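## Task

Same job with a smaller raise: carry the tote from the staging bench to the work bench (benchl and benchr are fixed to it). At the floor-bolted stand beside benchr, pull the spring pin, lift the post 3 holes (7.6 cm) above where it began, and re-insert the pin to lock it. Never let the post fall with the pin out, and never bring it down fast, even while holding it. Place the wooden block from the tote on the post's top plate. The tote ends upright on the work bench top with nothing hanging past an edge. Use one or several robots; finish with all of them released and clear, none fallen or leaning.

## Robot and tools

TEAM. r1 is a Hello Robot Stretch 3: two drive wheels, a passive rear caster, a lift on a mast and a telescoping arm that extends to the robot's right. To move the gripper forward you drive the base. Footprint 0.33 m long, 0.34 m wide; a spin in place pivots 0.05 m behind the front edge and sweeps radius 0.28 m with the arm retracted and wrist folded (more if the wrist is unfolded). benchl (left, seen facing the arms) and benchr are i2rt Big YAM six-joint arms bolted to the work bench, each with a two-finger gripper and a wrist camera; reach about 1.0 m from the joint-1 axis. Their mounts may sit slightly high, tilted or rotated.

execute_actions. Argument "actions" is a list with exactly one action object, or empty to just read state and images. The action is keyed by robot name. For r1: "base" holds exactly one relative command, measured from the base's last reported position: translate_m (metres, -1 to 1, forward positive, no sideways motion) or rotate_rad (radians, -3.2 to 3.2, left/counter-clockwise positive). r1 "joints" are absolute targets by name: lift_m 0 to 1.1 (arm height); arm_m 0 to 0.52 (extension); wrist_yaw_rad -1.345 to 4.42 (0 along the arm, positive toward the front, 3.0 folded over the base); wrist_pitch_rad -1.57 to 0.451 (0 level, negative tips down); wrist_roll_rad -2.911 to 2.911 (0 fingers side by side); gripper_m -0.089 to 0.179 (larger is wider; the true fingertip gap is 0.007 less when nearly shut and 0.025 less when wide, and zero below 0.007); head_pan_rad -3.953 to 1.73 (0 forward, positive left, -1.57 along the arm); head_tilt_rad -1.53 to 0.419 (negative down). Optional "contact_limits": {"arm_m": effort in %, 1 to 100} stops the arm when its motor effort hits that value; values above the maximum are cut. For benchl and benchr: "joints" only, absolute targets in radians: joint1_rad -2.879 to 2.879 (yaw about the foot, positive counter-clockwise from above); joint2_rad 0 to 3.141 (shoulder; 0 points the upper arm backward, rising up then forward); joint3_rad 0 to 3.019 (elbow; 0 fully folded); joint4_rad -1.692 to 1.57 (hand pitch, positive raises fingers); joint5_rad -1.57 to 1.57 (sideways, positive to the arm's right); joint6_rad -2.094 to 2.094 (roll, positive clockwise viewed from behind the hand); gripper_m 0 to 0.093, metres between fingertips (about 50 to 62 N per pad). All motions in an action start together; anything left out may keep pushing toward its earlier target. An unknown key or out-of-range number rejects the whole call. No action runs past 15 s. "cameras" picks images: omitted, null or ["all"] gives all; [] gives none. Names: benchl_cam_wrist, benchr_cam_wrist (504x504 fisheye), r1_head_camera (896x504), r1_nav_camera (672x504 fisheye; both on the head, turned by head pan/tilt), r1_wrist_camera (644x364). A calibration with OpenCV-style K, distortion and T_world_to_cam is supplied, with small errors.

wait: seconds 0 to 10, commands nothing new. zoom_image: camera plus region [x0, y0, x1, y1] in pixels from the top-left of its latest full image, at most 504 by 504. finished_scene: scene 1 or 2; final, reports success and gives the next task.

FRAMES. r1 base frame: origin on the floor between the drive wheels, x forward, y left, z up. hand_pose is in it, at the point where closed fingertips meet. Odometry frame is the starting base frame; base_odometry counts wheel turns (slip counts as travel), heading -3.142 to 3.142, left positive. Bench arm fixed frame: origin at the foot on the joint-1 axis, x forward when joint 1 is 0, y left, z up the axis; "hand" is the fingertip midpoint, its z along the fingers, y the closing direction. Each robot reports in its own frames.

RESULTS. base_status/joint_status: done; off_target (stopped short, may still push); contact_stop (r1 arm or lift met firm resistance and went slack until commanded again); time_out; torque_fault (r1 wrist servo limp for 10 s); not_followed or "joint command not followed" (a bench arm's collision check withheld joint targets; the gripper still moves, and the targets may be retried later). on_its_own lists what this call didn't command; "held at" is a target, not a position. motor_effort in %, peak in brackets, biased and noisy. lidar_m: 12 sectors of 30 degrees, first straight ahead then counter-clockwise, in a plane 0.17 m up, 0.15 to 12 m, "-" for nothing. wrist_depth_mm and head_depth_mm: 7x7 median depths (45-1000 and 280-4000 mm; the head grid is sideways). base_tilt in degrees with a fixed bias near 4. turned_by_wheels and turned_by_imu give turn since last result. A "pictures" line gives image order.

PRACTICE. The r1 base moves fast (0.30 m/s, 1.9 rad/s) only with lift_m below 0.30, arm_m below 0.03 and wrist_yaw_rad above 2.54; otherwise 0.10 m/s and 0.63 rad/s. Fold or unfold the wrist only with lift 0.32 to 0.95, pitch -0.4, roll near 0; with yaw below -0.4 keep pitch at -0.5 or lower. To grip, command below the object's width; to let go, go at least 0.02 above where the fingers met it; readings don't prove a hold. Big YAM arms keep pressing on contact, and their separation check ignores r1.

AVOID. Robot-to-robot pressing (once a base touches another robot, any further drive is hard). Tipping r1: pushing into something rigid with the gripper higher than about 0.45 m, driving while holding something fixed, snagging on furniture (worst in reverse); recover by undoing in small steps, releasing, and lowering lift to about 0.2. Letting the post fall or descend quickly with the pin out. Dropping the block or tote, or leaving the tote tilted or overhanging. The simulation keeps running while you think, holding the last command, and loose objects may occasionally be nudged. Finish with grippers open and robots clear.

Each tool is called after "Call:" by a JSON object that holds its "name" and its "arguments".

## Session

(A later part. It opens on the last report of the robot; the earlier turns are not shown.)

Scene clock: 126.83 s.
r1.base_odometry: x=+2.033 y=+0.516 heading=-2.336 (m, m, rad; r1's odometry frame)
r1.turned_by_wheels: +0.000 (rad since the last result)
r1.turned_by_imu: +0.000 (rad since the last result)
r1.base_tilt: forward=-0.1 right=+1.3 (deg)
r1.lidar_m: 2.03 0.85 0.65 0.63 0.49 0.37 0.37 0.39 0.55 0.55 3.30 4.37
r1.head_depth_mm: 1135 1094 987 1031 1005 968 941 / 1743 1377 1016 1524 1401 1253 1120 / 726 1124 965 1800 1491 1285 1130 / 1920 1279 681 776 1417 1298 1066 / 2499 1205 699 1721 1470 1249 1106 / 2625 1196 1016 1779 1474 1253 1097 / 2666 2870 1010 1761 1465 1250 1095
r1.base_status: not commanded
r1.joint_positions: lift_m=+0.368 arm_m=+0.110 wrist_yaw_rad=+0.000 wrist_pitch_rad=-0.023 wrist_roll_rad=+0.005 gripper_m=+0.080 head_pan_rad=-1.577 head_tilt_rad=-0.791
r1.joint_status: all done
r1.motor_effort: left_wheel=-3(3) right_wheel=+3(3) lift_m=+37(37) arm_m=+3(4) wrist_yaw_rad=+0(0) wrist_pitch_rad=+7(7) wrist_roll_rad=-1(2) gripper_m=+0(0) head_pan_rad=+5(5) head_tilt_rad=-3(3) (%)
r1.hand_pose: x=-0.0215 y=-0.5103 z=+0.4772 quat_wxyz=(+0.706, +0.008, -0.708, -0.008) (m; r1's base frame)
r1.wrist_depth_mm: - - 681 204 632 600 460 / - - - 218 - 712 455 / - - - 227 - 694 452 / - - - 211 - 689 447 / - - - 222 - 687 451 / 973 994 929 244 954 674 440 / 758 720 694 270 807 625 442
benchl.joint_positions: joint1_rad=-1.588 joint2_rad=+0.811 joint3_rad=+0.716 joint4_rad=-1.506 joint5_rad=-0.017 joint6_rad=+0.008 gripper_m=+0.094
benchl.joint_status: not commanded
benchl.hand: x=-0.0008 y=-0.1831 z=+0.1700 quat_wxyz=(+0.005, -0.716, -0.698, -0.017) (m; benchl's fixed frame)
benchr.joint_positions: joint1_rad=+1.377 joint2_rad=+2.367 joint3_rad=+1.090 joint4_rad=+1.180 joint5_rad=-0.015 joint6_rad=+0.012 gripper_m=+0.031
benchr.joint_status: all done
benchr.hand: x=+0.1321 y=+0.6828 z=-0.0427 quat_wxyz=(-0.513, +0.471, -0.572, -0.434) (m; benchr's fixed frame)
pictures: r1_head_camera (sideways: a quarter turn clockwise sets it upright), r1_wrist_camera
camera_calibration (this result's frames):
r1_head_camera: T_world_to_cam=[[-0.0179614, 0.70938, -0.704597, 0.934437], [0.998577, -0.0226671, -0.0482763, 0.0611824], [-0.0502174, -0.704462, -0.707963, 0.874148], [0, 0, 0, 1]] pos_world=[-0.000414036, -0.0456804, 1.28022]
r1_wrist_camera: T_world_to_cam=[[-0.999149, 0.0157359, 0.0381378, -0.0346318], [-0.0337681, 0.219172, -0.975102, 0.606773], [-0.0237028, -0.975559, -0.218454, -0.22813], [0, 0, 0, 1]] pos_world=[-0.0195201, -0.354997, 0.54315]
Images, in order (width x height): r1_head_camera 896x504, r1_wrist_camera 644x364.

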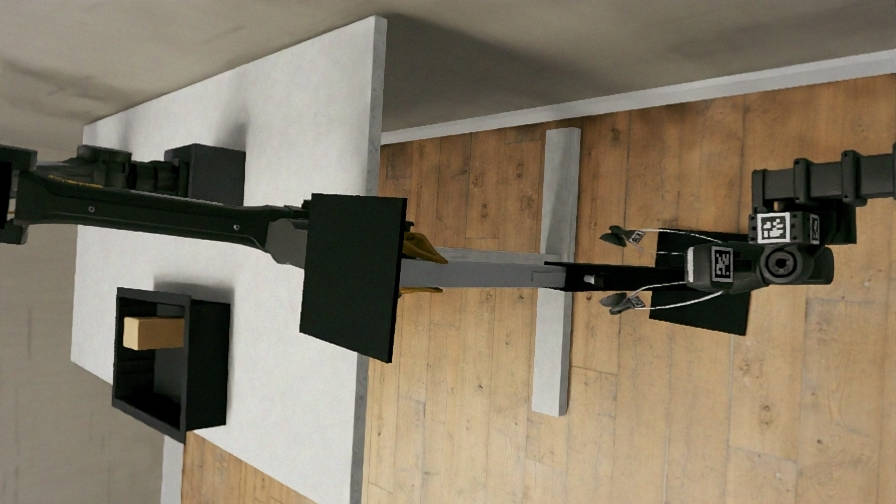

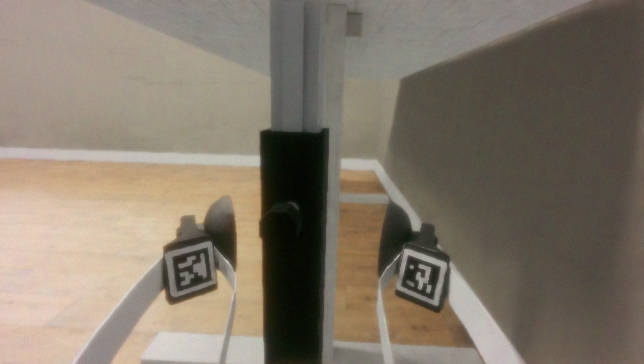

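Call:
{"name": "execute_actions", "arguments": {"actions": [{"r1":{"base":{"translate_m":0.015},"joints":{"arm_m":0.153,"lift_m":0.364}}}], "cameras": ["r1_wrist_camera"]}}

Call:
{"name": "execute_actions", "arguments": {"actions": [{"r1":{"joints":{"gripper_m":-0.085}}}], "cameras": ["r1_wrist_camera"]}}

Call:
{"name": "execute_actions", "arguments": {"actions": [{"r1":{"joints":{"arm_m":0.134},"contact_limits":{"arm_m":30}}}], "cameras": ["r1_wrist_camera","r1_head_camera"]}}

Call:
{"name": "execute_actions", "arguments": {"actions": [{"benchr":{"joints":{"joint2_rad":2.24,"joint3_rad":1.07,"joint4_rad":1.14}}}], "cameras": ["r1_head_camera"]}}

Scene clock: 129.33 s.
r1.base_odometry: x=+2.023 y=+0.505 heading=-2.336 (m, m, rad; r1's odometry frame)
r1.turned_by_wheels: +0.000 (rad since the last result)
r1.turned_by_imu: +0.000 (rad since the last result)
r1.base_tilt: forward=-0.1 right=+1.4 (deg)
r1.lidar_m: 2.03 0.85 0.65 0.63 0.51 0.39 0.38 0.40 0.57 0.55 3.30 4.36
r1.head_depth_mm: 1181 1145 984 1077 1040 1012 982 / 1725 1377 1012 1592 1425 1256 1122 / 718 1118 943 1802 1486 1298 1114 / 2516 1340 680 773 1418 1289 1089 / 2497 1208 950 1742 1471 1260 1105 / 2597 1201 1013 1768 1469 1263 1102 / 2659 2857 1015 1756 1452 1250 1094
r1.base_status: done
r1.joint_positions: lift_m=+0.365 arm_m=+0.153 wrist_yaw_rad=+0.000 wrist_pitch_rad=-0.023 wrist_roll_rad=+0.005 gripper_m=+0.080 head_pan_rad=-1.577 head_tilt_rad=-0.791
r1.joint_status: all done
r1.motor_effort: left_wheel=-4(6) right_wheel=+3(9) lift_m=+14(35) arm_m=+3(3) wrist_yaw_rad=+0(0) wrist_pitch_rad=+7(7) wrist_roll_rad=-2(2) gripper_m=+0(1) head_pan_rad=+4(4) head_tilt_rad=-3(3) (%)
r1.hand_pose: x=-0.0215 y=-0.5532 z=+0.4734 quat_wxyz=(+0.706, +0.008, -0.708, -0.008) (m; r1's base frame)
r1.wrist_depth_mm: - - 695 153 629 629 484 / - - - 159 - 736 479 / - - - 160 - 728 465 / - - - 163 - 732 476 / - - - 168 - 728 464 / 956 994 939 176 947 706 462 / 755 777 775 186 788 625 466
benchl.joint_positions: joint1_rad=-1.588 joint2_rad=+0.811 joint3_rad=+0.716 joint4_rad=-1.506 joint5_rad=-0.017 joint6_rad=+0.008 gripper_m=+0.094
benchl.joint_status: not commanded
benchl.hand: x=-0.0008 y=-0.1831 z=+0.1700 quat_wxyz=(+0.005, -0.716, -0.698, -0.017) (m; benchl's fixed frame)
benchr.joint_positions: joint1_rad=+1.377 joint2_rad=+2.367 joint3_rad=+1.090 joint4_rad=+1.180 joint5_rad=-0.015 joint6_rad=+0.012 gripper_m=+0.031
benchr.joint_status: not commanded
benchr.hand: x=+0.1321 y=+0.6828 z=-0.0427 quat_wxyz=(-0.513, +0.471, -0.572, -0.434) (m; benchr's fixed frame)
pictures: r1_wrist_camera
camera_calibration (this result's frames):
r1_wrist_camera: T_world_to_cam=[[-0.999148, 0.0157375, 0.0381396, -0.0338116], [-0.0337707, 0.219125, -0.975112, 0.612504], [-0.0237032, -0.97557, -0.218407, -0.270925], [0, 0, 0, 1]] pos_world=[-0.0195199, -0.397989, 0.539378]
Images, in order (width x height): r1_wrist_camera 644x364.

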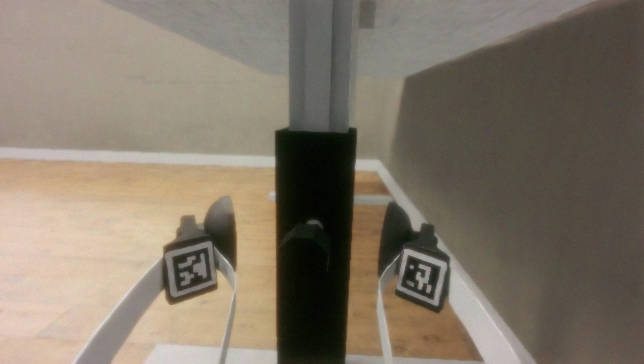

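Scene clock: 131.47 s.
r1.base_odometry: x=+2.023 y=+0.505 heading=-2.336 (m, m, rad; r1's odometry frame)
r1.turned_by_wheels: +0.000 (rad since the last result)
r1.turned_by_imu: +0.000 (rad since the last result)
r1.base_tilt: forward=-0.1 right=+1.3 (deg)
r1.lidar_m: 2.02 0.85 0.65 0.63 0.51 0.39 0.38 0.40 0.57 0.55 3.31 4.36
r1.head_depth_mm: 1177 1145 985 1071 1041 1013 980 / 1720 1377 1013 1579 1431 1259 1116 / 719 1121 937 1792 1486 1306 1113 / 2488 1343 680 777 1413 1284 1091 / 2512 1206 952 1729 1469 1265 1107 / 2627 1204 1019 1779 1466 1257 1104 / 2682 2883 1015 1759 1465 1250 1094
r1.base_status: not commanded
r1.joint_positions: lift_m=+0.365 arm_m=+0.153 wrist_yaw_rad=-0.007 wrist_pitch_rad=-0.023 wrist_roll_rad=-0.001 gripper_m=-0.083 head_pan_rad=-1.577 head_tilt_rad=-0.791
r1.joint_status: all done
r1.motor_effort: left_wheel=-4(4) right_wheel=+6(6) lift_m=+14(14) arm_m=+3(3) wrist_yaw_rad=+5(5) wrist_pitch_rad=+7(7) wrist_roll_rad=+0(2) gripper_m=-44(99) head_pan_rad=+4(4) head_tilt_rad=-3(3) (%)
r1.hand_pose: x=-0.0231 y=-0.5532 z=+0.4734 quat_wxyz=(+0.708, +0.006, -0.707, -0.011) (m; r1's base frame)
r1.wrist_depth_mm: - - 692 153 636 615 476 / - - - 161 - 723 474 / - - - 160 - 731 476 / - - - 162 - 710 467 / - - - 146 - 709 468 / 943 966 896 177 987 706 465 / 735 771 761 185 786 664 460
benchl.joint_positions: joint1_rad=-1.588 joint2_rad=+0.811 joint3_rad=+0.716 joint4_rad=-1.506 joint5_rad=-0.017 joint6_rad=+0.008 gripper_m=+0.094
benchl.joint_status: not commanded
benchl.hand: x=-0.0008 y=-0.1831 z=+0.1700 quat_wxyz=(+0.005, -0.716, -0.698, -0.017) (m; benchl's fixed frame)
benchr.joint_positions: joint1_rad=+1.377 joint2_rad=+2.367 joint3_rad=+1.090 joint4_rad=+1.180 joint5_rad=-0.015 joint6_rad=+0.012 gripper_m=+0.031
benchr.joint_status: not commanded
benchr.hand: x=+0.1321 y=+0.6828 z=-0.0427 quat_wxyz=(-0.513, +0.471, -0.572, -0.434) (m; benchr's fixed frame)
pictures: r1_wrist_camera
camera_calibration (this result's frames):
r1_wrist_camera: T_world_to_cam=[[-0.998813, 0.0218538, 0.0435366, -0.0345712], [-0.0376941, 0.219402, -0.974906, 0.612405], [-0.0308574, -0.97539, -0.218318, -0.271066], [0, 0, 0, 1]] pos_world=[-0.0198105, -0.398003, 0.539363]
Images, in order (width x height): r1_wrist_camera 644x364.

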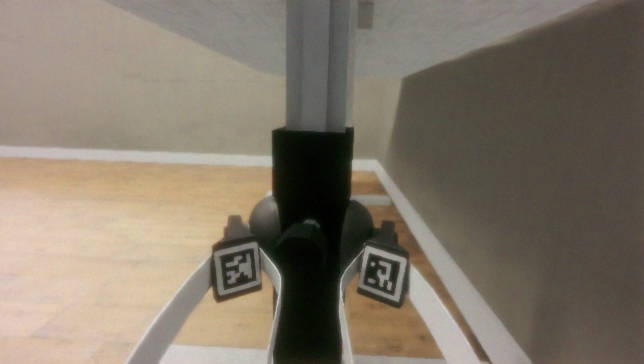

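Scene clock: 132.57 s.
r1.base_odometry: x=+2.023 y=+0.505 heading=-2.335 (m, m, rad; r1's odometry frame)
r1.turned_by_wheels: +0.001 (rad since the last result)
r1.turned_by_imu: +0.002 (rad since the last result)
r1.base_tilt: forward=-0.1 right=+1.4 (deg)
r1.lidar_m: 2.02 0.85 0.65 0.63 0.51 0.39 0.38 0.40 0.57 0.55 3.29 4.38
r1.head_depth_mm: 1185 1143 986 1078 1041 1011 980 / 1721 1376 1007 1598 1429 1254 1122 / 716 1112 927 1793 1482 1297 1110 / 2510 1340 677 775 1404 1283 1089 / 2505 1211 946 1727 1477 1264 1103 / 2600 1193 1015 1765 1461 1253 1101 / 2675 2854 1006 1754 1461 1253 1095
r1.base_status: not commanded
r1.joint_positions: lift_m=+0.364 arm_m=+0.137 wrist_yaw_rad=+0.007 wrist_pitch_rad=-0.019 wrist_roll_rad=-0.001 gripper_m=-0.078 head_pan_rad=-1.577 head_tilt_rad=-0.791
r1.joint_status: all done
r1.on_its_own: gripper_m is held at -0.078, not at your -0.085, by its stall guard, which is still easing; arm_m is at rest, and its effort (-26) is outside its rest range (-14 to +14)
r1.motor_effort: left_wheel=+4(5) right_wheel=-7(7) lift_m=+17(17) arm_m=-26(26) wrist_yaw_rad=-6(6) wrist_pitch_rad=+6(7) wrist_roll_rad=+1(1) gripper_m=-17(45) head_pan_rad=+4(5) head_tilt_rad=-3(3) (%)
r1.contact_limits: arm_m 30 (drawing in: default 19, maximum 32; extending or still: default 26, maximum 43)
r1.hand_pose: x=-0.0196 y=-0.5375 z=+0.4743 quat_wxyz=(+0.708, +0.009, -0.706, -0.004) (m; r1's base frame)
r1.wrist_depth_mm: - - 671 167 620 614 478 / - - - 173 - 759 482 / - - - 175 - 740 478 / - - - 178 - 728 468 / - - - 143 - 719 476 / 943 981 914 192 - 715 468 / 750 749 763 202 793 692 461
benchl.joint_positions: joint1_rad=-1.588 joint2_rad=+0.811 joint3_rad=+0.716 joint4_rad=-1.506 joint5_rad=-0.017 joint6_rad=+0.008 gripper_m=+0.094
benchl.joint_status: not commanded
benchl.hand: x=-0.0008 y=-0.1831 z=+0.1700 quat_wxyz=(+0.005, -0.716, -0.698, -0.017) (m; benchl's fixed frame)
benchr.joint_positions: joint1_rad=+1.377 joint2_rad=+2.367 joint3_rad=+1.090 joint4_rad=+1.180 joint5_rad=-0.015 joint6_rad=+0.012 gripper_m=+0.031
benchr.joint_status: not commanded
benchr.hand: x=+0.1321 y=+0.6828 z=-0.0427 quat_wxyz=(-0.513, +0.471, -0.572, -0.434) (m; benchr's fixed frame)
pictures: r1_head_camera (sideways: a quarter turn clockwise sets it upright), r1_wrist_camera
camera_calibration (this result's frames):
r1_head_camera: T_world_to_cam=[[-0.0179614, 0.70938, -0.704597, 0.934437], [0.998577, -0.0226671, -0.0482763, 0.0611824], [-0.0502174, -0.704462, -0.707963, 0.874149], [0, 0, 0, 1]] pos_world=[-0.000414036, -0.0456804, 1.28022]
r1_wrist_camera: T_world_to_cam=[[-0.998994, 0.00812504, 0.0440951, -0.0390483], [-0.0413243, 0.214759, -0.975792, 0.607826], [-0.0173982, -0.976633, -0.214207, -0.257781], [0, 0, 0, 1]] pos_world=[-0.0183759, -0.381976, 0.539615]
Images, in order (width x height): r1_head_camera 896x504, r1_wrist_camera 644x364.

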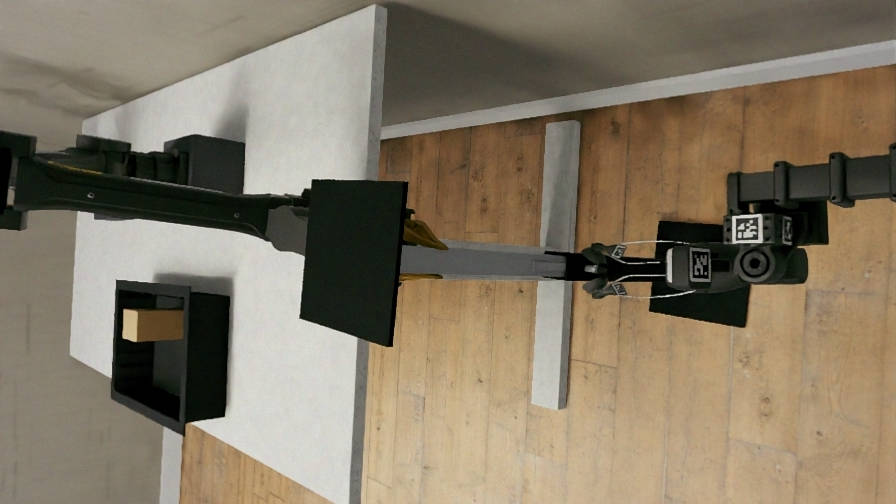

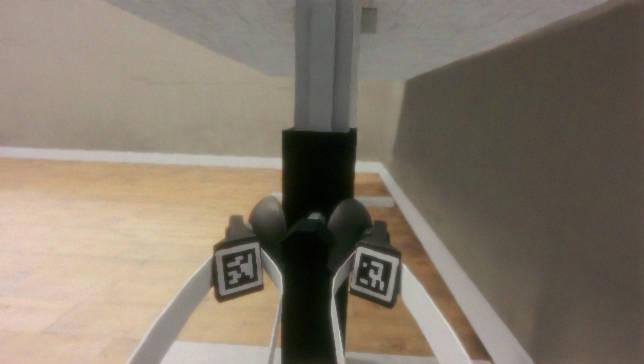

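Scene clock: 133.30 s.
r1.base_odometry: x=+2.023 y=+0.505 heading=-2.335 (m, m, rad; r1's odometry frame)
r1.turned_by_wheels: +0.000 (rad since the last result)
r1.turned_by_imu: +0.000 (rad since the last result)
r1.base_tilt: forward=-0.1 right=+1.4 (deg)
r1.lidar_m: 2.02 0.85 0.64 0.63 0.51 0.39 0.38 0.40 0.58 0.55 3.29 4.39
r1.head_depth_mm: 1188 1143 981 1072 1039 1015 980 / 1715 1377 1010 1610 1434 1252 1123 / 725 1110 819 1796 1477 1302 1103 / 2487 1331 629 820 1395 1284 1091 / 2532 1201 918 1761 1471 1261 1103 / 2610 1195 1012 1769 1472 1256 1104 / 2669 2907 1009 1755 1465 1257 1095
r1.base_status: not commanded
r1.joint_positions: lift_m=+0.364 arm_m=+0.137 wrist_yaw_rad=+0.007 wrist_pitch_rad=-0.018 wrist_roll_rad=-0.001 gripper_m=-0.073 head_pan_rad=-1.577 head_tilt_rad=-0.791
r1.joint_status: not commanded
r1.on_its_own: gripper_m is held at -0.074, not at your -0.085, by its stall guard, which is still easing; arm_m is at rest, and its effort (-26) is outside its rest range (-14 to +14)
r1.motor_effort: left_wheel=+4(4) right_wheel=-7(7) lift_m=+17(17) arm_m=-26(26) wrist_yaw_rad=-6(6) wrist_pitch_rad=+6(6) wrist_roll_rad=+1(1) gripper_m=-26(39) head_pan_rad=+4(5) head_tilt_rad=-2(3) (%)
r1.hand_pose: x=-0.0196 y=-0.5375 z=+0.4743 quat_wxyz=(+0.708, +0.009, -0.706, -0.004) (m; r1's base frame)
r1.wrist_depth_mm: - - 670 168 628 604 479 / - - - 173 - 760 484 / - - - 177 - 756 472 / - - - 178 - 720 473 / - - - 143 - 719 471 / 954 963 914 193 968 725 466 / 751 767 757 202 788 680 464
benchl.joint_positions: joint1_rad=-1.588 joint2_rad=+0.811 joint3_rad=+0.716 joint4_rad=-1.506 joint5_rad=-0.017 joint6_rad=+0.008 gripper_m=+0.094
benchl.joint_status: not commanded
benchl.hand: x=-0.0008 y=-0.1831 z=+0.1700 quat_wxyz=(+0.005, -0.716, -0.698, -0.017) (m; benchl's fixed frame)
benchr.joint_positions: joint1_rad=+1.377 joint2_rad=+2.294 joint3_rad=+1.063 joint4_rad=+1.132 joint5_rad=-0.015 joint6_rad=+0.012 gripper_m=+0.031
benchr.joint_status: all done
benchr.hand: x=+0.1321 y=+0.6829 z=-0.0149 quat_wxyz=(-0.513, +0.471, -0.572, -0.434) (m; benchr's fixed frame)
pictures: r1_head_camera (sideways: a quarter turn clockwise sets it upright)
camera_calibration (this result's frames):
r1_head_camera: T_world_to_cam=[[-0.0179614, 0.70938, -0.704597, 0.934437], [0.998577, -0.022667, -0.0482763, 0.0611824], [-0.0502174, -0.704462, -0.707963, 0.874149], [0, 0, 0, 1]] pos_world=[-0.000414036, -0.0456804, 1.28022]
Images, in order (width x height): r1_head_camera 896x504.

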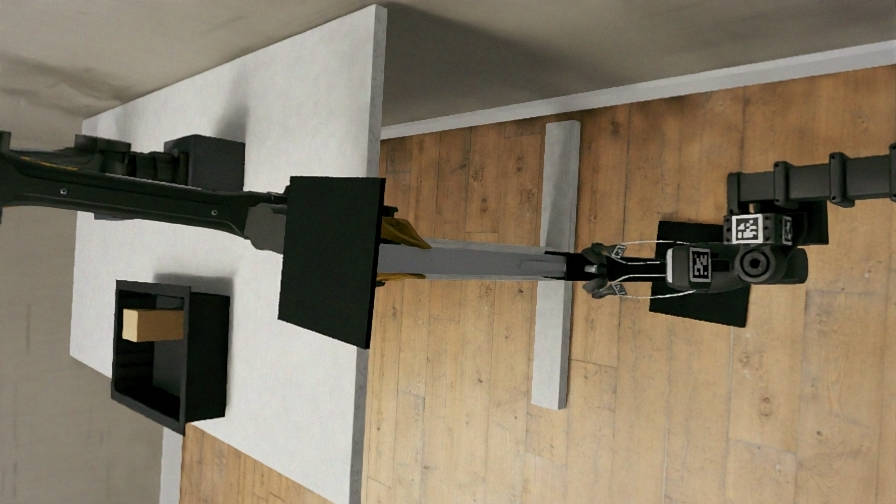

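Call:
{"name": "execute_actions", "arguments": {"actions": [{"benchr":{"joints":{"joint2_rad":2.14,"joint3_rad":1.04,"joint4_rad":1.075}}}], "cameras": []}}

Scene clock: 134.57 s.
r1.base_odometry: x=+2.023 y=+0.505 heading=-2.335 (m, m, rad; r1's odometry frame)
r1.turned_by_wheels: +0.000 (rad since the last result)
r1.turned_by_imu: +0.000 (rad since the last result)
r1.base_tilt: forward=-0.1 right=+1.4 (deg)
r1.lidar_m: 2.01 0.85 0.65 0.63 0.51 0.39 0.38 0.40 0.58 0.55 3.29 4.34
r1.head_depth_mm: 1177 1147 987 1080 1047 1015 980 / 1710 1368 1011 1595 1432 1259 1113 / 733 1110 928 1796 1479 1301 1102 / 2510 1333 602 1645 1404 1292 1085 / 2525 1205 916 1776 1480 1257 1102 / 2614 1195 1013 1760 1466 1252 1101 / 2654 2866 1011 1764 1464 1249 1094
r1.base_status: not commanded
r1.joint_positions: lift_m=+0.364 arm_m=+0.137 wrist_yaw_rad=+0.007 wrist_pitch_rad=-0.018 wrist_roll_rad=-0.001 gripper_m=-0.067 head_pan_rad=-1.577 head_tilt_rad=-0.791
r1.joint_status: not commanded
r1.on_its_own: gripper_m is held at -0.067, not at your -0.085, by its stall guard, which is still easing; arm_m is at rest, and its effort (-26) is outside its rest range (-14 to +14)
r1.motor_effort: left_wheel=+4(4) right_wheel=-7(7) lift_m=+17(17) arm_m=-26(26) wrist_yaw_rad=-6(6) wrist_pitch_rad=+6(6) wrist_roll_rad=+1(1) gripper_m=-13(38) head_pan_rad=+4(4) head_tilt_rad=-3(3) (%)
r1.hand_pose: x=-0.0196 y=-0.5375 z=+0.4744 quat_wxyz=(+0.708, +0.009, -0.706, -0.004) (m; r1's base frame)
r1.wrist_depth_mm: - - 683 169 618 609 479 / - - - 174 - 753 483 / - - - 176 - 725 476 / - - - 178 - 724 481 / - - - 143 - 725 467 / 965 978 902 193 970 719 474 / 756 784 777 202 780 686 463
benchl.joint_positions: joint1_rad=-1.588 joint2_rad=+0.811 joint3_rad=+0.716 joint4_rad=-1.506 joint5_rad=-0.017 joint6_rad=+0.008 gripper_m=+0.094
benchl.joint_status: not commanded
benchl.hand: x=-0.0008 y=-0.1831 z=+0.1700 quat_wxyz=(+0.005, -0.716, -0.698, -0.017) (m; benchl's fixed frame)
benchr.joint_positions: joint1_rad=+1.376 joint2_rad=+2.191 joint3_rad=+1.034 joint4_rad=+1.061 joint5_rad=-0.015 joint6_rad=+0.012 gripper_m=+0.031
benchr.joint_status: all done
benchr.hand: x=+0.1325 y=+0.6828 z=+0.0254 quat_wxyz=(-0.513, +0.470, -0.572, -0.434) (m; benchr's fixed frame)
pictures: none
No camera images: the call's "cameras" was empty. Leave "cameras" out to get every camera's image.

Call:
{"name": "execute_actions", "arguments": {"actions": [{"r1":{"joints":{"gripper_m":0.09}}}], "cameras": []}}

Call:
{"name": "execute_actions", "arguments": {"actions": [{"r1":{"joints":{"arm_m":0.005}},"benchr":{"joints":{"joint2_rad":2.11,"joint3_rad":1.025,"joint4_rad":1.055}}}], "cameras": ["r1_head_camera"]}}

Call:
{"name": "execute_actions", "arguments": {"actions": [{"benchr":{"joints":{"joint2_rad":2.08,"joint3_rad":1.02,"joint4_rad":1.04}}}], "cameras": ["r1_head_camera"]}}

Call:
{"name": "zoom_image", "arguments": {"camera": "r1_head_camera", "region": [520,220,680,320]}}

Scene clock: 137.67 s.
r1.base_odometry: x=+2.023 y=+0.505 heading=-2.336 (m, m, rad; r1's odometry frame)
r1.turned_by_wheels: +0.000 (rad since the last result)
r1.turned_by_imu: +0.000 (rad since the last result)
r1.base_tilt: forward=+0.0 right=+1.3 (deg)
r1.lidar_m: 2.02 0.85 0.65 0.63 0.51 0.39 0.38 0.40 0.57 0.55 3.29 4.37
r1.head_depth_mm: 1186 1145 985 1078 1045 1012 979 / 1733 1371 1010 1599 1425 1263 1117 / 734 1112 935 1808 1489 1301 1101 / 2520 1331 603 1654 1389 1282 1090 / 2487 1212 922 1770 1474 1264 1103 / 2600 1201 1018 1771 1469 1263 1098 / 2674 2896 1008 1743 1462 1257 1093
r1.base_status: not commanded
r1.joint_positions: lift_m=+0.364 arm_m=+0.134 wrist_yaw_rad=+0.001 wrist_pitch_rad=-0.017 wrist_roll_rad=-0.001 gripper_m=+0.090 head_pan_rad=-1.577 head_tilt_rad=-0.792
r1.joint_status: all done
r1.motor_effort: left_wheel=-1(4) right_wheel=+1(7) lift_m=+17(17) arm_m=-3(26) wrist_yaw_rad=-1(6) wrist_pitch_rad=+5(6) wrist_roll_rad=+1(1) gripper_m=+0(81) head_pan_rad=+4(4) head_tilt_rad=-3(3) (%)
r1.hand_pose: x=-0.0213 y=-0.5351 z=+0.4748 quat_wxyz=(+0.708, +0.007, -0.706, -0.006) (m; r1's base frame)
r1.wrist_depth_mm: - - 677 171 631 600 478 / - - - 178 - 749 489 / - - - 180 - 751 475 / - - - 180 - 717 472 / - - - 184 - 729 468 / 972 959 958 197 - 652 458 / 756 763 780 208 793 652 453
benchl.joint_positions: joint1_rad=-1.588 joint2_rad=+0.811 joint3_rad=+0.716 joint4_rad=-1.506 joint5_rad=-0.017 joint6_rad=+0.008 gripper_m=+0.094
benchl.joint_status: not commanded
benchl.hand: x=-0.0008 y=-0.1831 z=+0.1700 quat_wxyz=(+0.005, -0.716, -0.698, -0.017) (m; benchl's fixed frame)
benchr.joint_positions: joint1_rad=+1.376 joint2_rad=+2.191 joint3_rad=+1.034 joint4_rad=+1.060 joint5_rad=-0.015 joint6_rad=+0.012 gripper_m=+0.031
benchr.joint_status: not commanded
benchr.hand: x=+0.1325 y=+0.6828 z=+0.0253 quat_wxyz=(-0.513, +0.471, -0.572, -0.434) (m; benchr's fixed frame)
pictures: none
No camera images: the call's "cameras" was empty. Leave "cameras" out to get every camera's image.

Scene clock: 139.87 s.
r1.base_odometry: x=+2.023 y=+0.505 heading=-2.336 (m, m, rad; r1's odometry frame)
r1.turned_by_wheels: +0.000 (rad since the last result)
r1.turned_by_imu: +0.000 (rad since the last result)
r1.base_tilt: forward=-0.1 right=+1.3 (deg)
r1.lidar_m: 2.02 0.85 0.65 0.63 0.51 0.39 0.38 0.40 0.57 0.55 3.30 4.37
r1.head_depth_mm: 1183 1145 988 1077 1045 1010 981 / 1741 1377 1014 1601 1441 1255 1112 / 734 1113 928 1807 1497 1276 1130 / 2521 1339 602 1650 1417 1220 1132 / 2489 1204 921 1782 1480 1261 1100 / 2623 1203 1016 1762 1466 1257 1098 / 2654 2877 1008 1748 1458 1255 1092
r1.base_status: not commanded
r1.joint_positions: lift_m=+0.364 arm_m=+0.005 wrist_yaw_rad=+0.001 wrist_pitch_rad=-0.017 wrist_roll_rad=-0.001 gripper_m=+0.090 head_pan_rad=-1.577 head_tilt_rad=-0.792
r1.joint_status: all done
r1.motor_effort: left_wheel=-1(1) right_wheel=+1(1) lift_m=+17(17) arm_m=-4(3) wrist_yaw_rad=-1(1) wrist_pitch_rad=+5(5) wrist_roll_rad=+1(1) gripper_m=+1(1) head_pan_rad=+4(4) head_tilt_rad=-3(2) (%)
r1.hand_pose: x=-0.0213 y=-0.4061 z=+0.4748 quat_wxyz=(+0.708, +0.007, -0.706, -0.006) (m; r1's base frame)
r1.wrist_depth_mm: - - 686 518 620 606 474 / - - - 625 - 728 479 / - - - - - 734 466 / - - - 320 - 712 464 / - - - 347 - 688 459 / 973 939 943 738 - 654 458 / 753 778 775 733 727 640 449
benchl.joint_positions: joint1_rad=-1.588 joint2_rad=+0.811 joint3_rad=+0.716 joint4_rad=-1.506 joint5_rad=-0.017 joint6_rad=+0.008 gripper_m=+0.094
benchl.joint_status: not commanded
benchl.hand: x=-0.0008 y=-0.1831 z=+0.1700 quat_wxyz=(+0.005, -0.716, -0.698, -0.017) (m; benchl's fixed frame)
benchr.joint_positions: joint1_rad=+1.376 joint2_rad=+2.190 joint3_rad=+1.033 joint4_rad=+1.057 joint5_rad=-0.015 joint6_rad=+0.012 gripper_m=+0.031
benchr.joint_status: all done
benchr.hand: x=+0.1324 y=+0.6826 z=+0.0250 quat_wxyz=(-0.512, +0.471, -0.573, -0.433) (m; benchr's fixed frame)
pictures: r1_head_camera (sideways: a quarter turn clockwise sets it upright)
camera_calibration (this result's frames):
r1_head_camera: T_world_to_cam=[[-0.0180071, 0.710365, -0.703603, 0.933142], [0.998579, -0.0225267, -0.0482995, 0.0612125], [-0.0501601, -0.703473, -0.70895, 0.875431], [0, 0, 0, 1]] pos_world=[-0.000410526, -0.0456504, 1.28015]
Images, in order (width x height): r1_head_camera 896x504.

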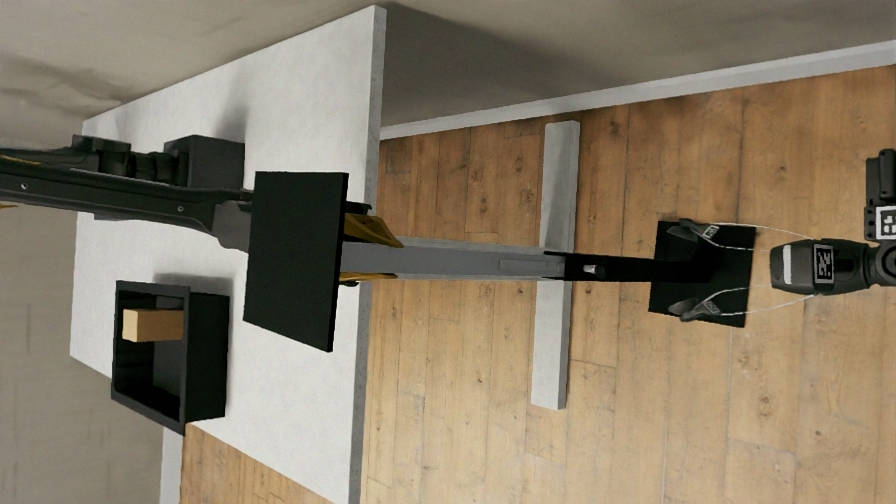

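Scene clock: 140.57 s.
r1.base_odometry: x=+2.023 y=+0.505 heading=-2.336 (m, m, rad; r1's odometry frame)
r1.turned_by_wheels: +0.000 (rad since the last result)
r1.turned_by_imu: +0.000 (rad since the last result)
r1.base_tilt: forward=+0.0 right=+1.3 (deg)
r1.lidar_m: 2.03 0.85 0.64 0.63 0.51 0.39 0.38 0.40 0.57 0.55 3.30 4.37
r1.head_depth_mm: 1188 1146 985 1075 1043 1012 980 / 1725 1371 1016 1582 1426 1260 1118 / 734 1113 936 1813 1484 1274 1132 / 2498 1336 606 1651 1414 1219 1128 / 2499 1210 920 1774 1469 1265 1107 / 2636 1201 1014 1755 1473 1258 1096 / 2702 2882 1013 1756 1458 1246 1093
r1.base_status: not commanded
r1.joint_positions: lift_m=+0.364 arm_m=+0.005 wrist_yaw_rad=+0.001 wrist_pitch_rad=-0.017 wrist_roll_rad=-0.001 gripper_m=+0.090 head_pan_rad=-1.577 head_tilt_rad=-0.792
r1.joint_status: not commanded
r1.motor_effort: left_wheel=-1(1) right_wheel=+1(1) lift_m=+17(17) arm_m=-4(3) wrist_yaw_rad=-1(1) wrist_pitch_rad=+5(6) wrist_roll_rad=+1(1) gripper_m=+1(0) head_pan_rad=+5(5) head_tilt_rad=-2(3) (%)
r1.hand_pose: x=-0.0213 y=-0.4061 z=+0.4748 quat_wxyz=(+0.708, +0.007, -0.706, -0.006) (m; r1's base frame)
r1.wrist_depth_mm: - - 676 511 627 603 474 / - - - 623 - 736 468 / - - - - - 723 474 / - - - 320 - 707 467 / - - - 348 - 704 462 / 960 987 983 723 - 656 461 / 763 750 759 722 759 643 451
benchl.joint_positions: joint1_rad=-1.588 joint2_rad=+0.811 joint3_rad=+0.716 joint4_rad=-1.506 joint5_rad=-0.017 joint6_rad=+0.008 gripper_m=+0.094
benchl.joint_status: not commanded
benchl.hand: x=-0.0008 y=-0.1831 z=+0.1700 quat_wxyz=(+0.005, -0.716, -0.698, -0.017) (m; benchl's fixed frame)
benchr.joint_positions: joint1_rad=+1.376 joint2_rad=+2.164 joint3_rad=+1.027 joint4_rad=+1.038 joint5_rad=-0.014 joint6_rad=+0.013 gripper_m=+0.031
benchr.joint_status: all done
benchr.hand: x=+0.1325 y=+0.6825 z=+0.0355 quat_wxyz=(-0.512, +0.471, -0.573, -0.434) (m; benchr's fixed frame)
pictures: r1_head_camera (sideways: a quarter turn clockwise sets it upright)
camera_calibration (this result's frames):
r1_head_camera: T_world_to_cam=[[-0.018007, 0.710365, -0.703603, 0.933142], [0.998579, -0.0225269, -0.0482995, 0.0612125], [-0.0501603, -0.703473, -0.70895, 0.875431], [0, 0, 0, 1]] pos_world=[-0.000410537, -0.0456504, 1.28015]
Images, in order (width x height): r1_head_camera 896x504.

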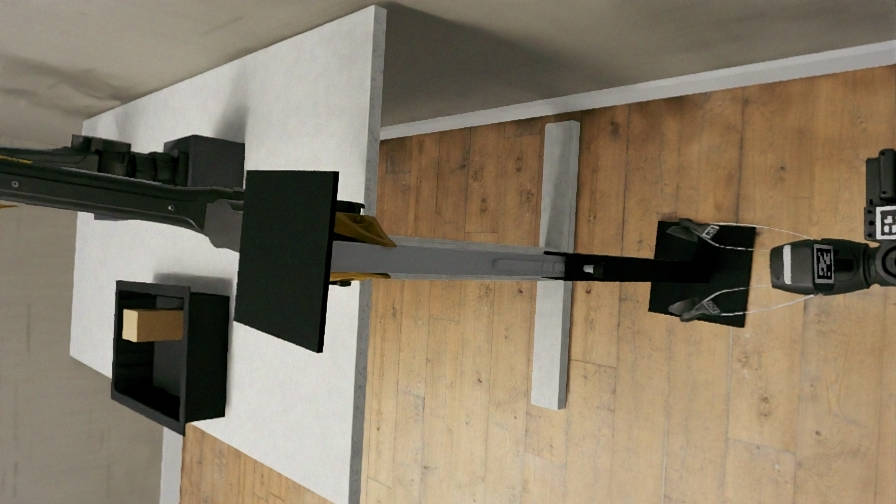

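Region (520, 220, 680, 320) of r1_head_camera's 896x504 image, scaled by 3.150, with more detail than that image has; it fills the top 315 rows of this view, and the rest is white.

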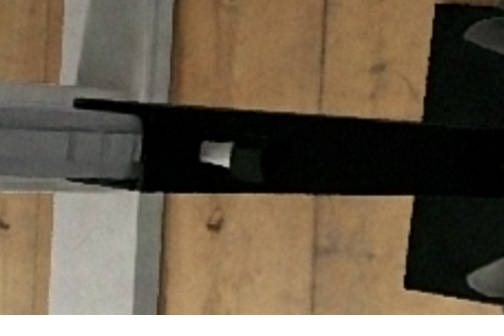

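Stem looks shorter. Test by pushing down gently.

Call:
{"name": "execute_actions", "arguments": {"actions": [{"benchr":{"joints":{"joint2_rad":2.23,"joint4_rad":1.06}}}], "cameras": ["r1_head_camera"]}}

Scene clock: 141.67 s.
r1.base_odometry: x=+2.023 y=+0.505 heading=-2.336 (m, m, rad; r1's odometry frame)
r1.turned_by_wheels: +0.000 (rad since the last result)
r1.turned_by_imu: +0.000 (rad since the last result)
r1.base_tilt: forward=-0.1 right=+1.3 (deg)
r1.lidar_m: 2.01 0.85 0.65 0.63 0.51 0.39 0.38 0.40 0.57 0.55 3.30 4.35
r1.head_depth_mm: 1186 1143 985 1074 1044 1015 984 / 1740 1375 1013 1583 1416 1259 1114 / 736 1118 934 1799 1488 1272 1135 / 2467 1333 611 1645 1420 1223 1132 / 2533 1210 919 1779 1485 1258 1102 / 2620 1194 1013 1763 1466 1260 1098 / 2676 2884 1010 1754 1469 1254 1096
r1.base_status: not commanded
r1.joint_positions: lift_m=+0.364 arm_m=+0.005 wrist_yaw_rad=+0.001 wrist_pitch_rad=-0.017 wrist_roll_rad=-0.001 gripper_m=+0.090 head_pan_rad=-1.577 head_tilt_rad=-0.792
r1.joint_status: not commanded
r1.motor_effort: left_wheel=-1(1) right_wheel=+2(1) lift_m=+18(17) arm_m=-3(4) wrist_yaw_rad=-1(1) wrist_pitch_rad=+5(5) wrist_roll_rad=+1(1) gripper_m=+0(1) head_pan_rad=+4(4) head_tilt_rad=-3(2) (%)
r1.hand_pose: x=-0.0213 y=-0.4061 z=+0.4748 quat_wxyz=(+0.708, +0.007, -0.706, -0.006) (m; r1's base frame)
r1.wrist_depth_mm: - - 676 514 614 604 469 / - - - 637 - 735 468 / - - - - - 721 463 / - - - 320 - 716 463 / - - - 349 - 692 456 / 994 993 937 735 - 646 453 / 748 767 760 722 742 649 457
benchl.joint_positions: joint1_rad=-1.588 joint2_rad=+0.811 joint3_rad=+0.716 joint4_rad=-1.506 joint5_rad=-0.017 joint6_rad=+0.008 gripper_m=+0.094
benchl.joint_status: not commanded
benchl.hand: x=-0.0008 y=-0.1831 z=+0.1700 quat_wxyz=(+0.005, -0.716, -0.698, -0.017) (m; benchl's fixed frame)
benchr.joint_positions: joint1_rad=+1.376 joint2_rad=+2.180 joint3_rad=+1.027 joint4_rad=+1.060 joint5_rad=-0.014 joint6_rad=+0.012 gripper_m=+0.031
benchr.joint_status: all done
benchr.hand: x=+0.1323 y=+0.6814 z=+0.0300 quat_wxyz=(-0.514, +0.470, -0.571, -0.435) (m; benchr's fixed frame)
pictures: r1_head_camera (sideways: a quarter turn clockwise sets it upright)
camera_calibration (this result's frames):
r1_head_camera: T_world_to_cam=[[-0.0180071, 0.710365, -0.703603, 0.933142], [0.998579, -0.0225267, -0.0482995, 0.0612125], [-0.0501601, -0.703473, -0.70895, 0.875431], [0, 0, 0, 1]] pos_world=[-0.000410526, -0.0456504, 1.28015]
Images, in order (width x height): r1_head_camera 896x504.

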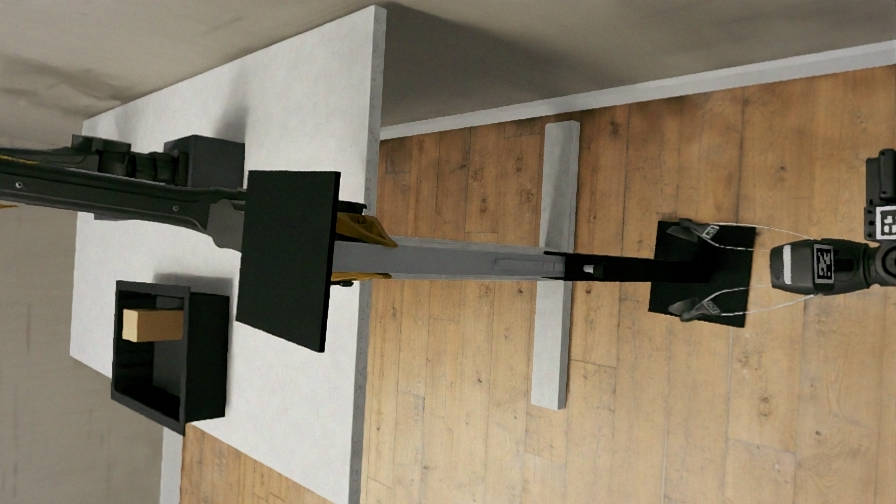

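Call:
{"name": "execute_actions", "arguments": {"actions": [{"benchr":{"joints":{"joint2_rad":2.17,"gripper_m":0.093}},"r1":{"base":{"translate_m":0.25}}}], "cameras": []}}

Call:
{"name": "execute_actions", "arguments": {"actions": [{"benchr":{"joints":{"joint2_rad":2.0,"joint3_rad":0.48,"joint4_rad":1.45}}}], "cameras": []}}

Call:
{"name": "execute_actions", "arguments": {"actions": [{"benchr":{"joints":{"joint1_rad":0.9,"joint2_rad":1.2,"joint3_rad":0.5,"joint4_rad":0.5}}}], "cameras": []}}

Call:
{"name": "execute_actions", "arguments": {"actions": [{"benchr":{"joints":{"joint1_rad":-0.5,"joint2_rad":1.15,"joint3_rad":0.9,"joint4_rad":-1.3,"joint6_rad":-0.5}}}], "cameras": ["r1_head_camera","benchr_cam_wrist"]}}

Scene clock: 146.57 s.
r1.base_odometry: x=+1.850 y=+0.325 heading=-2.336 (m, m, rad; r1's odometry frame)
r1.turned_by_wheels: +0.000 (rad since the last result)
r1.turned_by_imu: +0.000 (rad since the last result)
r1.base_tilt: forward=+0.0 right=+1.3 (deg)
r1.lidar_m: 1.98 0.83 0.63 0.62 0.65 0.65 0.63 0.67 0.61 2.17 3.32 4.14
r1.head_depth_mm: 1371 792 627 1568 1494 1288 1126 / 1657 1306 1011 1331 1397 1257 1121 / 2508 1234 1040 1747 1464 1246 1137 / 2499 1214 1032 1790 1487 1266 1131 / 2689 2843 1111 1767 1485 1264 1102 / 2663 2913 2208 1765 1468 1257 1103 / 2699 2925 2196 1747 1464 1250 1099
r1.base_status: done
r1.joint_positions: lift_m=+0.364 arm_m=+0.005 wrist_yaw_rad=+0.001 wrist_pitch_rad=-0.017 wrist_roll_rad=-0.001 gripper_m=+0.090 head_pan_rad=-1.577 head_tilt_rad=-0.792
r1.joint_status: not commanded
r1.motor_effort: left_wheel=-1(4) right_wheel=+1(6) lift_m=+17(17) arm_m=-3(3) wrist_yaw_rad=-1(1) wrist_pitch_rad=+5(5) wrist_roll_rad=+1(1) gripper_m=+0(1) head_pan_rad=+5(4) head_tilt_rad=-2(2) (%)
r1.hand_pose: x=-0.0213 y=-0.4061 z=+0.4748 quat_wxyz=(+0.708, +0.007, -0.706, -0.006) (m; r1's base frame)
r1.wrist_depth_mm: - - - 649 621 599 307 / - - - - - - 322 / - - - - - - 321 / - - - - - - 324 / - - - - - - 694 / 995 997 924 987 - 372 730 / 742 758 784 766 761 364 730
benchl.joint_positions: joint1_rad=-1.588 joint2_rad=+0.811 joint3_rad=+0.716 joint4_rad=-1.506 joint5_rad=-0.017 joint6_rad=+0.008 gripper_m=+0.094
benchl.joint_status: not commanded
benchl.hand: x=-0.0008 y=-0.1831 z=+0.1700 quat_wxyz=(+0.005, -0.716, -0.698, -0.017) (m; benchl's fixed frame)
benchr.joint_positions: joint1_rad=+1.379 joint2_rad=+2.178 joint3_rad=+1.027 joint4_rad=+1.060 joint5_rad=-0.011 joint6_rad=+0.012 gripper_m=+0.093
benchr.joint_status: all done
benchr.hand: x=+0.1311 y=+0.6819 z=+0.0313 quat_wxyz=(-0.515, +0.469, -0.570, -0.435) (m; benchr's fixed frame)
pictures: none
No camera images: the call's "cameras" was empty. Leave "cameras" out to get every camera's image.

Scene clock: 147.83 s.
r1.base_odometry: x=+1.850 y=+0.325 heading=-2.336 (m, m, rad; r1's odometry frame)
r1.turned_by_wheels: +0.000 (rad since the last result)
r1.turned_by_imu: +0.000 (rad since the last result)
r1.base_tilt: forward=-0.1 right=+1.3 (deg)
r1.lidar_m: 1.98 0.83 0.63 0.62 0.65 0.65 0.63 0.66 0.61 2.17 3.30 4.15
r1.head_depth_mm: 1066 871 629 1563 1497 1287 1123 / 1658 1307 1014 1342 1391 1259 1115 / 2504 1233 1041 1751 1467 1251 1138 / 2538 1212 1034 1786 1479 1275 1132 / 2665 2839 1111 1764 1468 1266 1103 / 2675 2917 2212 1779 1467 1259 1100 / 2654 2892 2195 1777 1470 1248 1097
r1.base_status: not commanded
r1.joint_positions: lift_m=+0.364 arm_m=+0.005 wrist_yaw_rad=+0.001 wrist_pitch_rad=-0.017 wrist_roll_rad=-0.001 gripper_m=+0.090 head_pan_rad=-1.577 head_tilt_rad=-0.792
r1.joint_status: not commanded
r1.motor_effort: left_wheel=-1(1) right_wheel=+1(1) lift_m=+17(17) arm_m=-3(4) wrist_yaw_rad=-1(1) wrist_pitch_rad=+6(5) wrist_roll_rad=+0(1) gripper_m=+0(0) head_pan_rad=+4(4) head_tilt_rad=-2(3) (%)
r1.hand_pose: x=-0.0213 y=-0.4061 z=+0.4748 quat_wxyz=(+0.708, +0.007, -0.706, -0.006) (m; r1's base frame)
r1.wrist_depth_mm: - - - 641 619 592 310 / - - - - 987 - 325 / - - - - - - 322 / - - - - - - 321 / - - - - - - 704 / 977 964 951 - - 372 727 / 785 752 782 775 764 366 737
benchl.joint_positions: joint1_rad=-1.588 joint2_rad=+0.811 joint3_rad=+0.716 joint4_rad=-1.506 joint5_rad=-0.017 joint6_rad=+0.008 gripper_m=+0.094
benchl.joint_status: not commanded
benchl.hand: x=-0.0008 y=-0.1831 z=+0.1700 quat_wxyz=(+0.005, -0.716, -0.698, -0.017) (m; benchl's fixed frame)
benchr.joint_positions: joint1_rad=+1.379 joint2_rad=+1.987 joint3_rad=+0.484 joint4_rad=+1.435 joint5_rad=-0.011 joint6_rad=+0.012 gripper_m=+0.093
benchr.joint_status: all done
benchr.hand: x=+0.0956 y=+0.4994 z=+0.0514 quat_wxyz=(-0.522, +0.464, -0.564, -0.441) (m; benchr's fixed frame)
pictures: none
No camera images: the call's "cameras" was empty. Leave "cameras" out to get every camera's image.

Scene clock: 149.37 s.
r1.base_odometry: x=+1.850 y=+0.325 heading=-2.336 (m, m, rad; r1's odometry frame)
r1.turned_by_wheels: +0.000 (rad since the last result)
r1.turned_by_imu: +0.000 (rad since the last result)
r1.base_tilt: forward=-0.1 right=+1.3 (deg)
r1.lidar_m: 1.98 0.83 0.63 0.62 0.65 0.65 0.63 0.67 0.61 2.17 3.31 4.15
r1.head_depth_mm: 1041 1150 629 1558 1496 1293 1114 / 809 1300 1012 1333 1397 1258 1116 / 1934 1244 1043 1749 1453 1252 1129 / 2503 1214 1029 1784 1477 1266 1132 / 2698 2832 1113 1777 1479 1259 1102 / 2728 2890 2237 1772 1469 1263 1103 / 2700 2899 2191 1766 1455 1250 1093
r1.base_status: not commanded
r1.joint_positions: lift_m=+0.364 arm_m=+0.005 wrist_yaw_rad=+0.001 wrist_pitch_rad=-0.017 wrist_roll_rad=-0.001 gripper_m=+0.090 head_pan_rad=-1.577 head_tilt_rad=-0.792
r1.joint_status: not commanded
r1.motor_effort: left_wheel=-2(1) right_wheel=+1(1) lift_m=+17(17) arm_m=-4(3) wrist_yaw_rad=-1(1) wrist_pitch_rad=+5(5) wrist_roll_rad=+0(1) gripper_m=+0(1) head_pan_rad=+5(5) head_tilt_rad=-2(3) (%)
r1.hand_pose: x=-0.0213 y=-0.4061 z=+0.4748 quat_wxyz=(+0.708, +0.007, -0.706, -0.006) (m; r1's base frame)
r1.wrist_depth_mm: - - - 656 616 593 307 / - - - - - - 324 / - - - - - - 322 / - - - - - - 322 / - - - - - - 713 / 977 995 957 - - 368 717 / 756 756 772 756 745 365 729
benchl.joint_positions: joint1_rad=-1.588 joint2_rad=+0.811 joint3_rad=+0.716 joint4_rad=-1.506 joint5_rad=-0.017 joint6_rad=+0.008 gripper_m=+0.094
benchl.joint_status: not commanded
benchl.hand: x=-0.0008 y=-0.1831 z=+0.1700 quat_wxyz=(+0.005, -0.716, -0.698, -0.017) (m; benchl's fixed frame)
benchr.joint_positions: joint1_rad=+0.900 joint2_rad=+1.199 joint3_rad=+0.484 joint4_rad=+0.508 joint5_rad=-0.007 joint6_rad=+0.012 gripper_m=+0.093
benchr.joint_status: all done
benchr.hand: x=+0.2958 y=+0.3739 z=+0.2070 quat_wxyz=(-0.565, +0.335, -0.700, -0.280) (m; benchr's fixed frame)
pictures: none
No camera images: the call's "cameras" was empty. Leave "cameras" out to get every camera's image.

Scene clock: 151.30 s.
r1.base_odometry: x=+1.850 y=+0.325 heading=-2.336 (m, m, rad; r1's odometry frame)
r1.turned_by_wheels: +0.000 (rad since the last result)
r1.turned_by_imu: +0.000 (rad since the last result)
r1.base_tilt: forward=-0.1 right=+1.3 (deg)
r1.lidar_m: 1.97 0.83 0.63 0.62 0.65 0.65 0.63 0.67 0.61 2.17 3.31 4.12
r1.head_depth_mm: 1688 1146 629 1570 1486 1288 1125 / 1671 1300 1016 1337 1403 1253 1122 / 1822 1243 1045 1746 1459 1249 1130 / 2524 1214 1032 1778 1477 1265 1136 / 2681 2890 1109 1781 1480 1264 1102 / 2673 2924 2215 1761 1470 1261 1100 / 2697 2882 2180 1750 1465 1246 1103
r1.base_status: not commanded
r1.joint_positions: lift_m=+0.364 arm_m=+0.005 wrist_yaw_rad=+0.001 wrist_pitch_rad=-0.017 wrist_roll_rad=-0.001 gripper_m=+0.090 head_pan_rad=-1.577 head_tilt_rad=-0.792
r1.joint_status: not commanded
r1.motor_effort: left_wheel=-1(1) right_wheel=+1(1) lift_m=+17(17) arm_m=-3(4) wrist_yaw_rad=-1(1) wrist_pitch_rad=+5(5) wrist_roll_rad=+1(1) gripper_m=+1(1) head_pan_rad=+4(4) head_tilt_rad=-2(3) (%)
r1.hand_pose: x=-0.0212 y=-0.4061 z=+0.4748 quat_wxyz=(+0.708, +0.007, -0.706, -0.006) (m; r1's base frame)
r1.wrist_depth_mm: - - - 650 622 601 311 / - - - - - - 324 / - - - - - - 326 / - - - - - - 323 / - - - - - - 697 / 944 985 939 - - 371 730 / 763 772 759 771 756 367 740
benchl.joint_positions: joint1_rad=-1.588 joint2_rad=+0.811 joint3_rad=+0.716 joint4_rad=-1.506 joint5_rad=-0.017 joint6_rad=+0.008 gripper_m=+0.094
benchl.joint_status: not commanded
benchl.hand: x=-0.0008 y=-0.1831 z=+0.1700 quat_wxyz=(+0.005, -0.716, -0.698, -0.017) (m; benchl's fixed frame)
benchr.joint_positions: joint1_rad=-0.498 joint2_rad=+1.150 joint3_rad=+0.875 joint4_rad=-1.292 joint5_rad=-0.006 joint6_rad=-0.488 gripper_m=+0.093
benchr.joint_status: all done
benchr.hand: x=+0.2619 y=-0.1416 z=+0.1545 quat_wxyz=(-0.003, -0.005, -1.000, -0.002) (m; benchr's fixed frame)
pictures: benchr_cam_wrist, r1_head_camera (sideways: a quarter turn clockwise sets it upright)
camera_calibration (this result's frames):
benchr_cam_wrist: T_world_to_cam=[[-0.00704307, -0.999973, -0.00197722, -0.139124], [-0.817675, 0.00462086, 0.575661, 0.131649], [-0.575637, 0.00567114, -0.817686, 0.399961], [0, 0, 0, 1]] pos_world=[0.336899, -0.141997, 0.250982]
r1_head_camera: T_world_to_cam=[[-0.018007, 0.710365, -0.703603, 0.933142], [0.998579, -0.0225268, -0.0482995, 0.0612125], [-0.0501602, -0.703473, -0.70895, 0.875431], [0, 0, 0, 1]] pos_world=[-0.000410532, -0.0456504, 1.28015]
Images, in order (width x height): benchr_cam_wrist 504x504, r1_head_camera 896x504.

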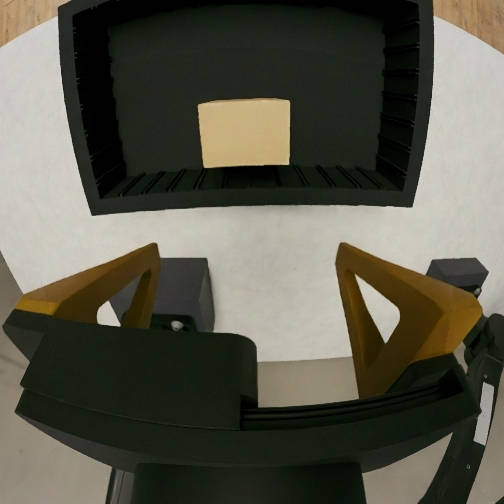

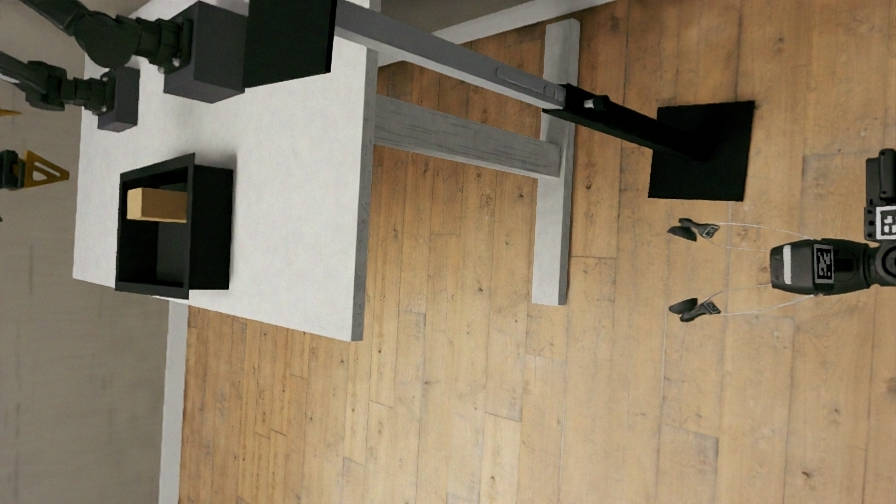

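Call:
{"name": "execute_actions", "arguments": {"actions": [{"benchr":{"joints":{"joint1_rad":-0.435,"joint2_rad":1.42,"joint3_rad":0.8,"joint4_rad":-0.95,"joint6_rad":-0.44}}}], "cameras": ["benchr_cam_wrist"]}}

Scene clock: 153.00 s.
r1.base_odometry: x=+1.850 y=+0.325 heading=-2.336 (m, m, rad; r1's odometry frame)
r1.turned_by_wheels: +0.000 (rad since the last result)
r1.turned_by_imu: +0.000 (rad since the last result)
r1.base_tilt: forward=-0.1 right=+1.3 (deg)
r1.lidar_m: 1.97 0.83 0.63 0.62 0.65 0.65 0.63 0.67 0.61 2.17 3.33 4.15
r1.head_depth_mm: 1110 1148 628 1559 1496 1284 1124 / 1669 1303 1011 1337 1403 1263 1117 / 1840 1237 1041 1750 1462 1249 1133 / 1919 1213 1031 1791 1487 1262 1128 / 2649 2844 1111 1776 1479 1264 1103 / 2656 2889 2198 1763 1470 1255 1101 / 2678 2898 2191 1755 1463 1251 1093
r1.base_status: not commanded
r1.joint_positions: lift_m=+0.364 arm_m=+0.005 wrist_yaw_rad=+0.001 wrist_pitch_rad=-0.017 wrist_roll_rad=-0.001 gripper_m=+0.090 head_pan_rad=-1.577 head_tilt_rad=-0.792
r1.joint_status: not commanded
r1.motor_effort: left_wheel=-1(1) right_wheel=+1(1) lift_m=+17(17) arm_m=-4(4) wrist_yaw_rad=-1(1) wrist_pitch_rad=+5(5) wrist_roll_rad=+0(1) gripper_m=+0(0) head_pan_rad=+4(5) head_tilt_rad=-2(3) (%)
r1.hand_pose: x=-0.0213 y=-0.4061 z=+0.4748 quat_wxyz=(+0.708, +0.007, -0.706, -0.006) (m; r1's base frame)
r1.wrist_depth_mm: - - - 639 623 602 309 / - - - - - - 323 / - - - - - - 320 / - - - - - - 324 / - - - - - - 700 / 957 962 966 - - 369 721 / 745 785 769 750 770 362 743
benchl.joint_positions: joint1_rad=-1.588 joint2_rad=+0.811 joint3_rad=+0.716 joint4_rad=-1.506 joint5_rad=-0.017 joint6_rad=+0.008 gripper_m=+0.094
benchl.joint_status: not commanded
benchl.hand: x=-0.0008 y=-0.1831 z=+0.1700 quat_wxyz=(+0.005, -0.716, -0.698, -0.017) (m; benchl's fixed frame)
benchr.joint_positions: joint1_rad=-0.439 joint2_rad=+1.428 joint3_rad=+0.807 joint4_rad=-0.959 joint5_rad=-0.006 joint6_rad=-0.452 gripper_m=+0.093
benchr.joint_status: all done
benchr.hand: x=+0.3113 y=-0.1455 z=+0.0472 quat_wxyz=(+0.003, +0.006, -1.000, -0.005) (m; benchr's fixed frame)
pictures: benchr_cam_wrist
camera_calibration (this result's frames):
benchr_cam_wrist: T_world_to_cam=[[0.0154046, -0.99985, -0.00790947, -0.149557], [-0.810679, -0.0171197, 0.585241, 0.228052], [-0.585289, -0.00260334, -0.810821, 0.342149], [0, 0, 0, 1]] pos_world=[0.387437, -0.144739, 0.142774]
Images, in order (width x height): benchr_cam_wrist 504x504.

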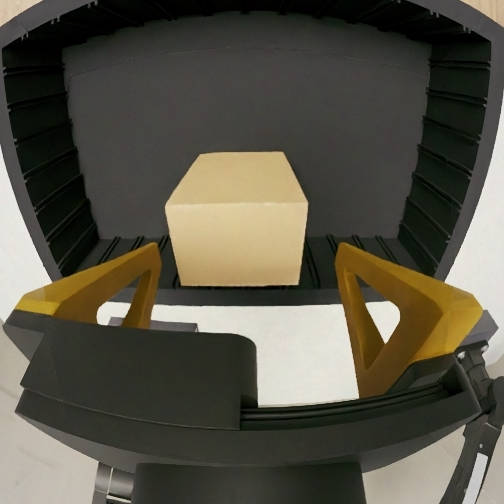

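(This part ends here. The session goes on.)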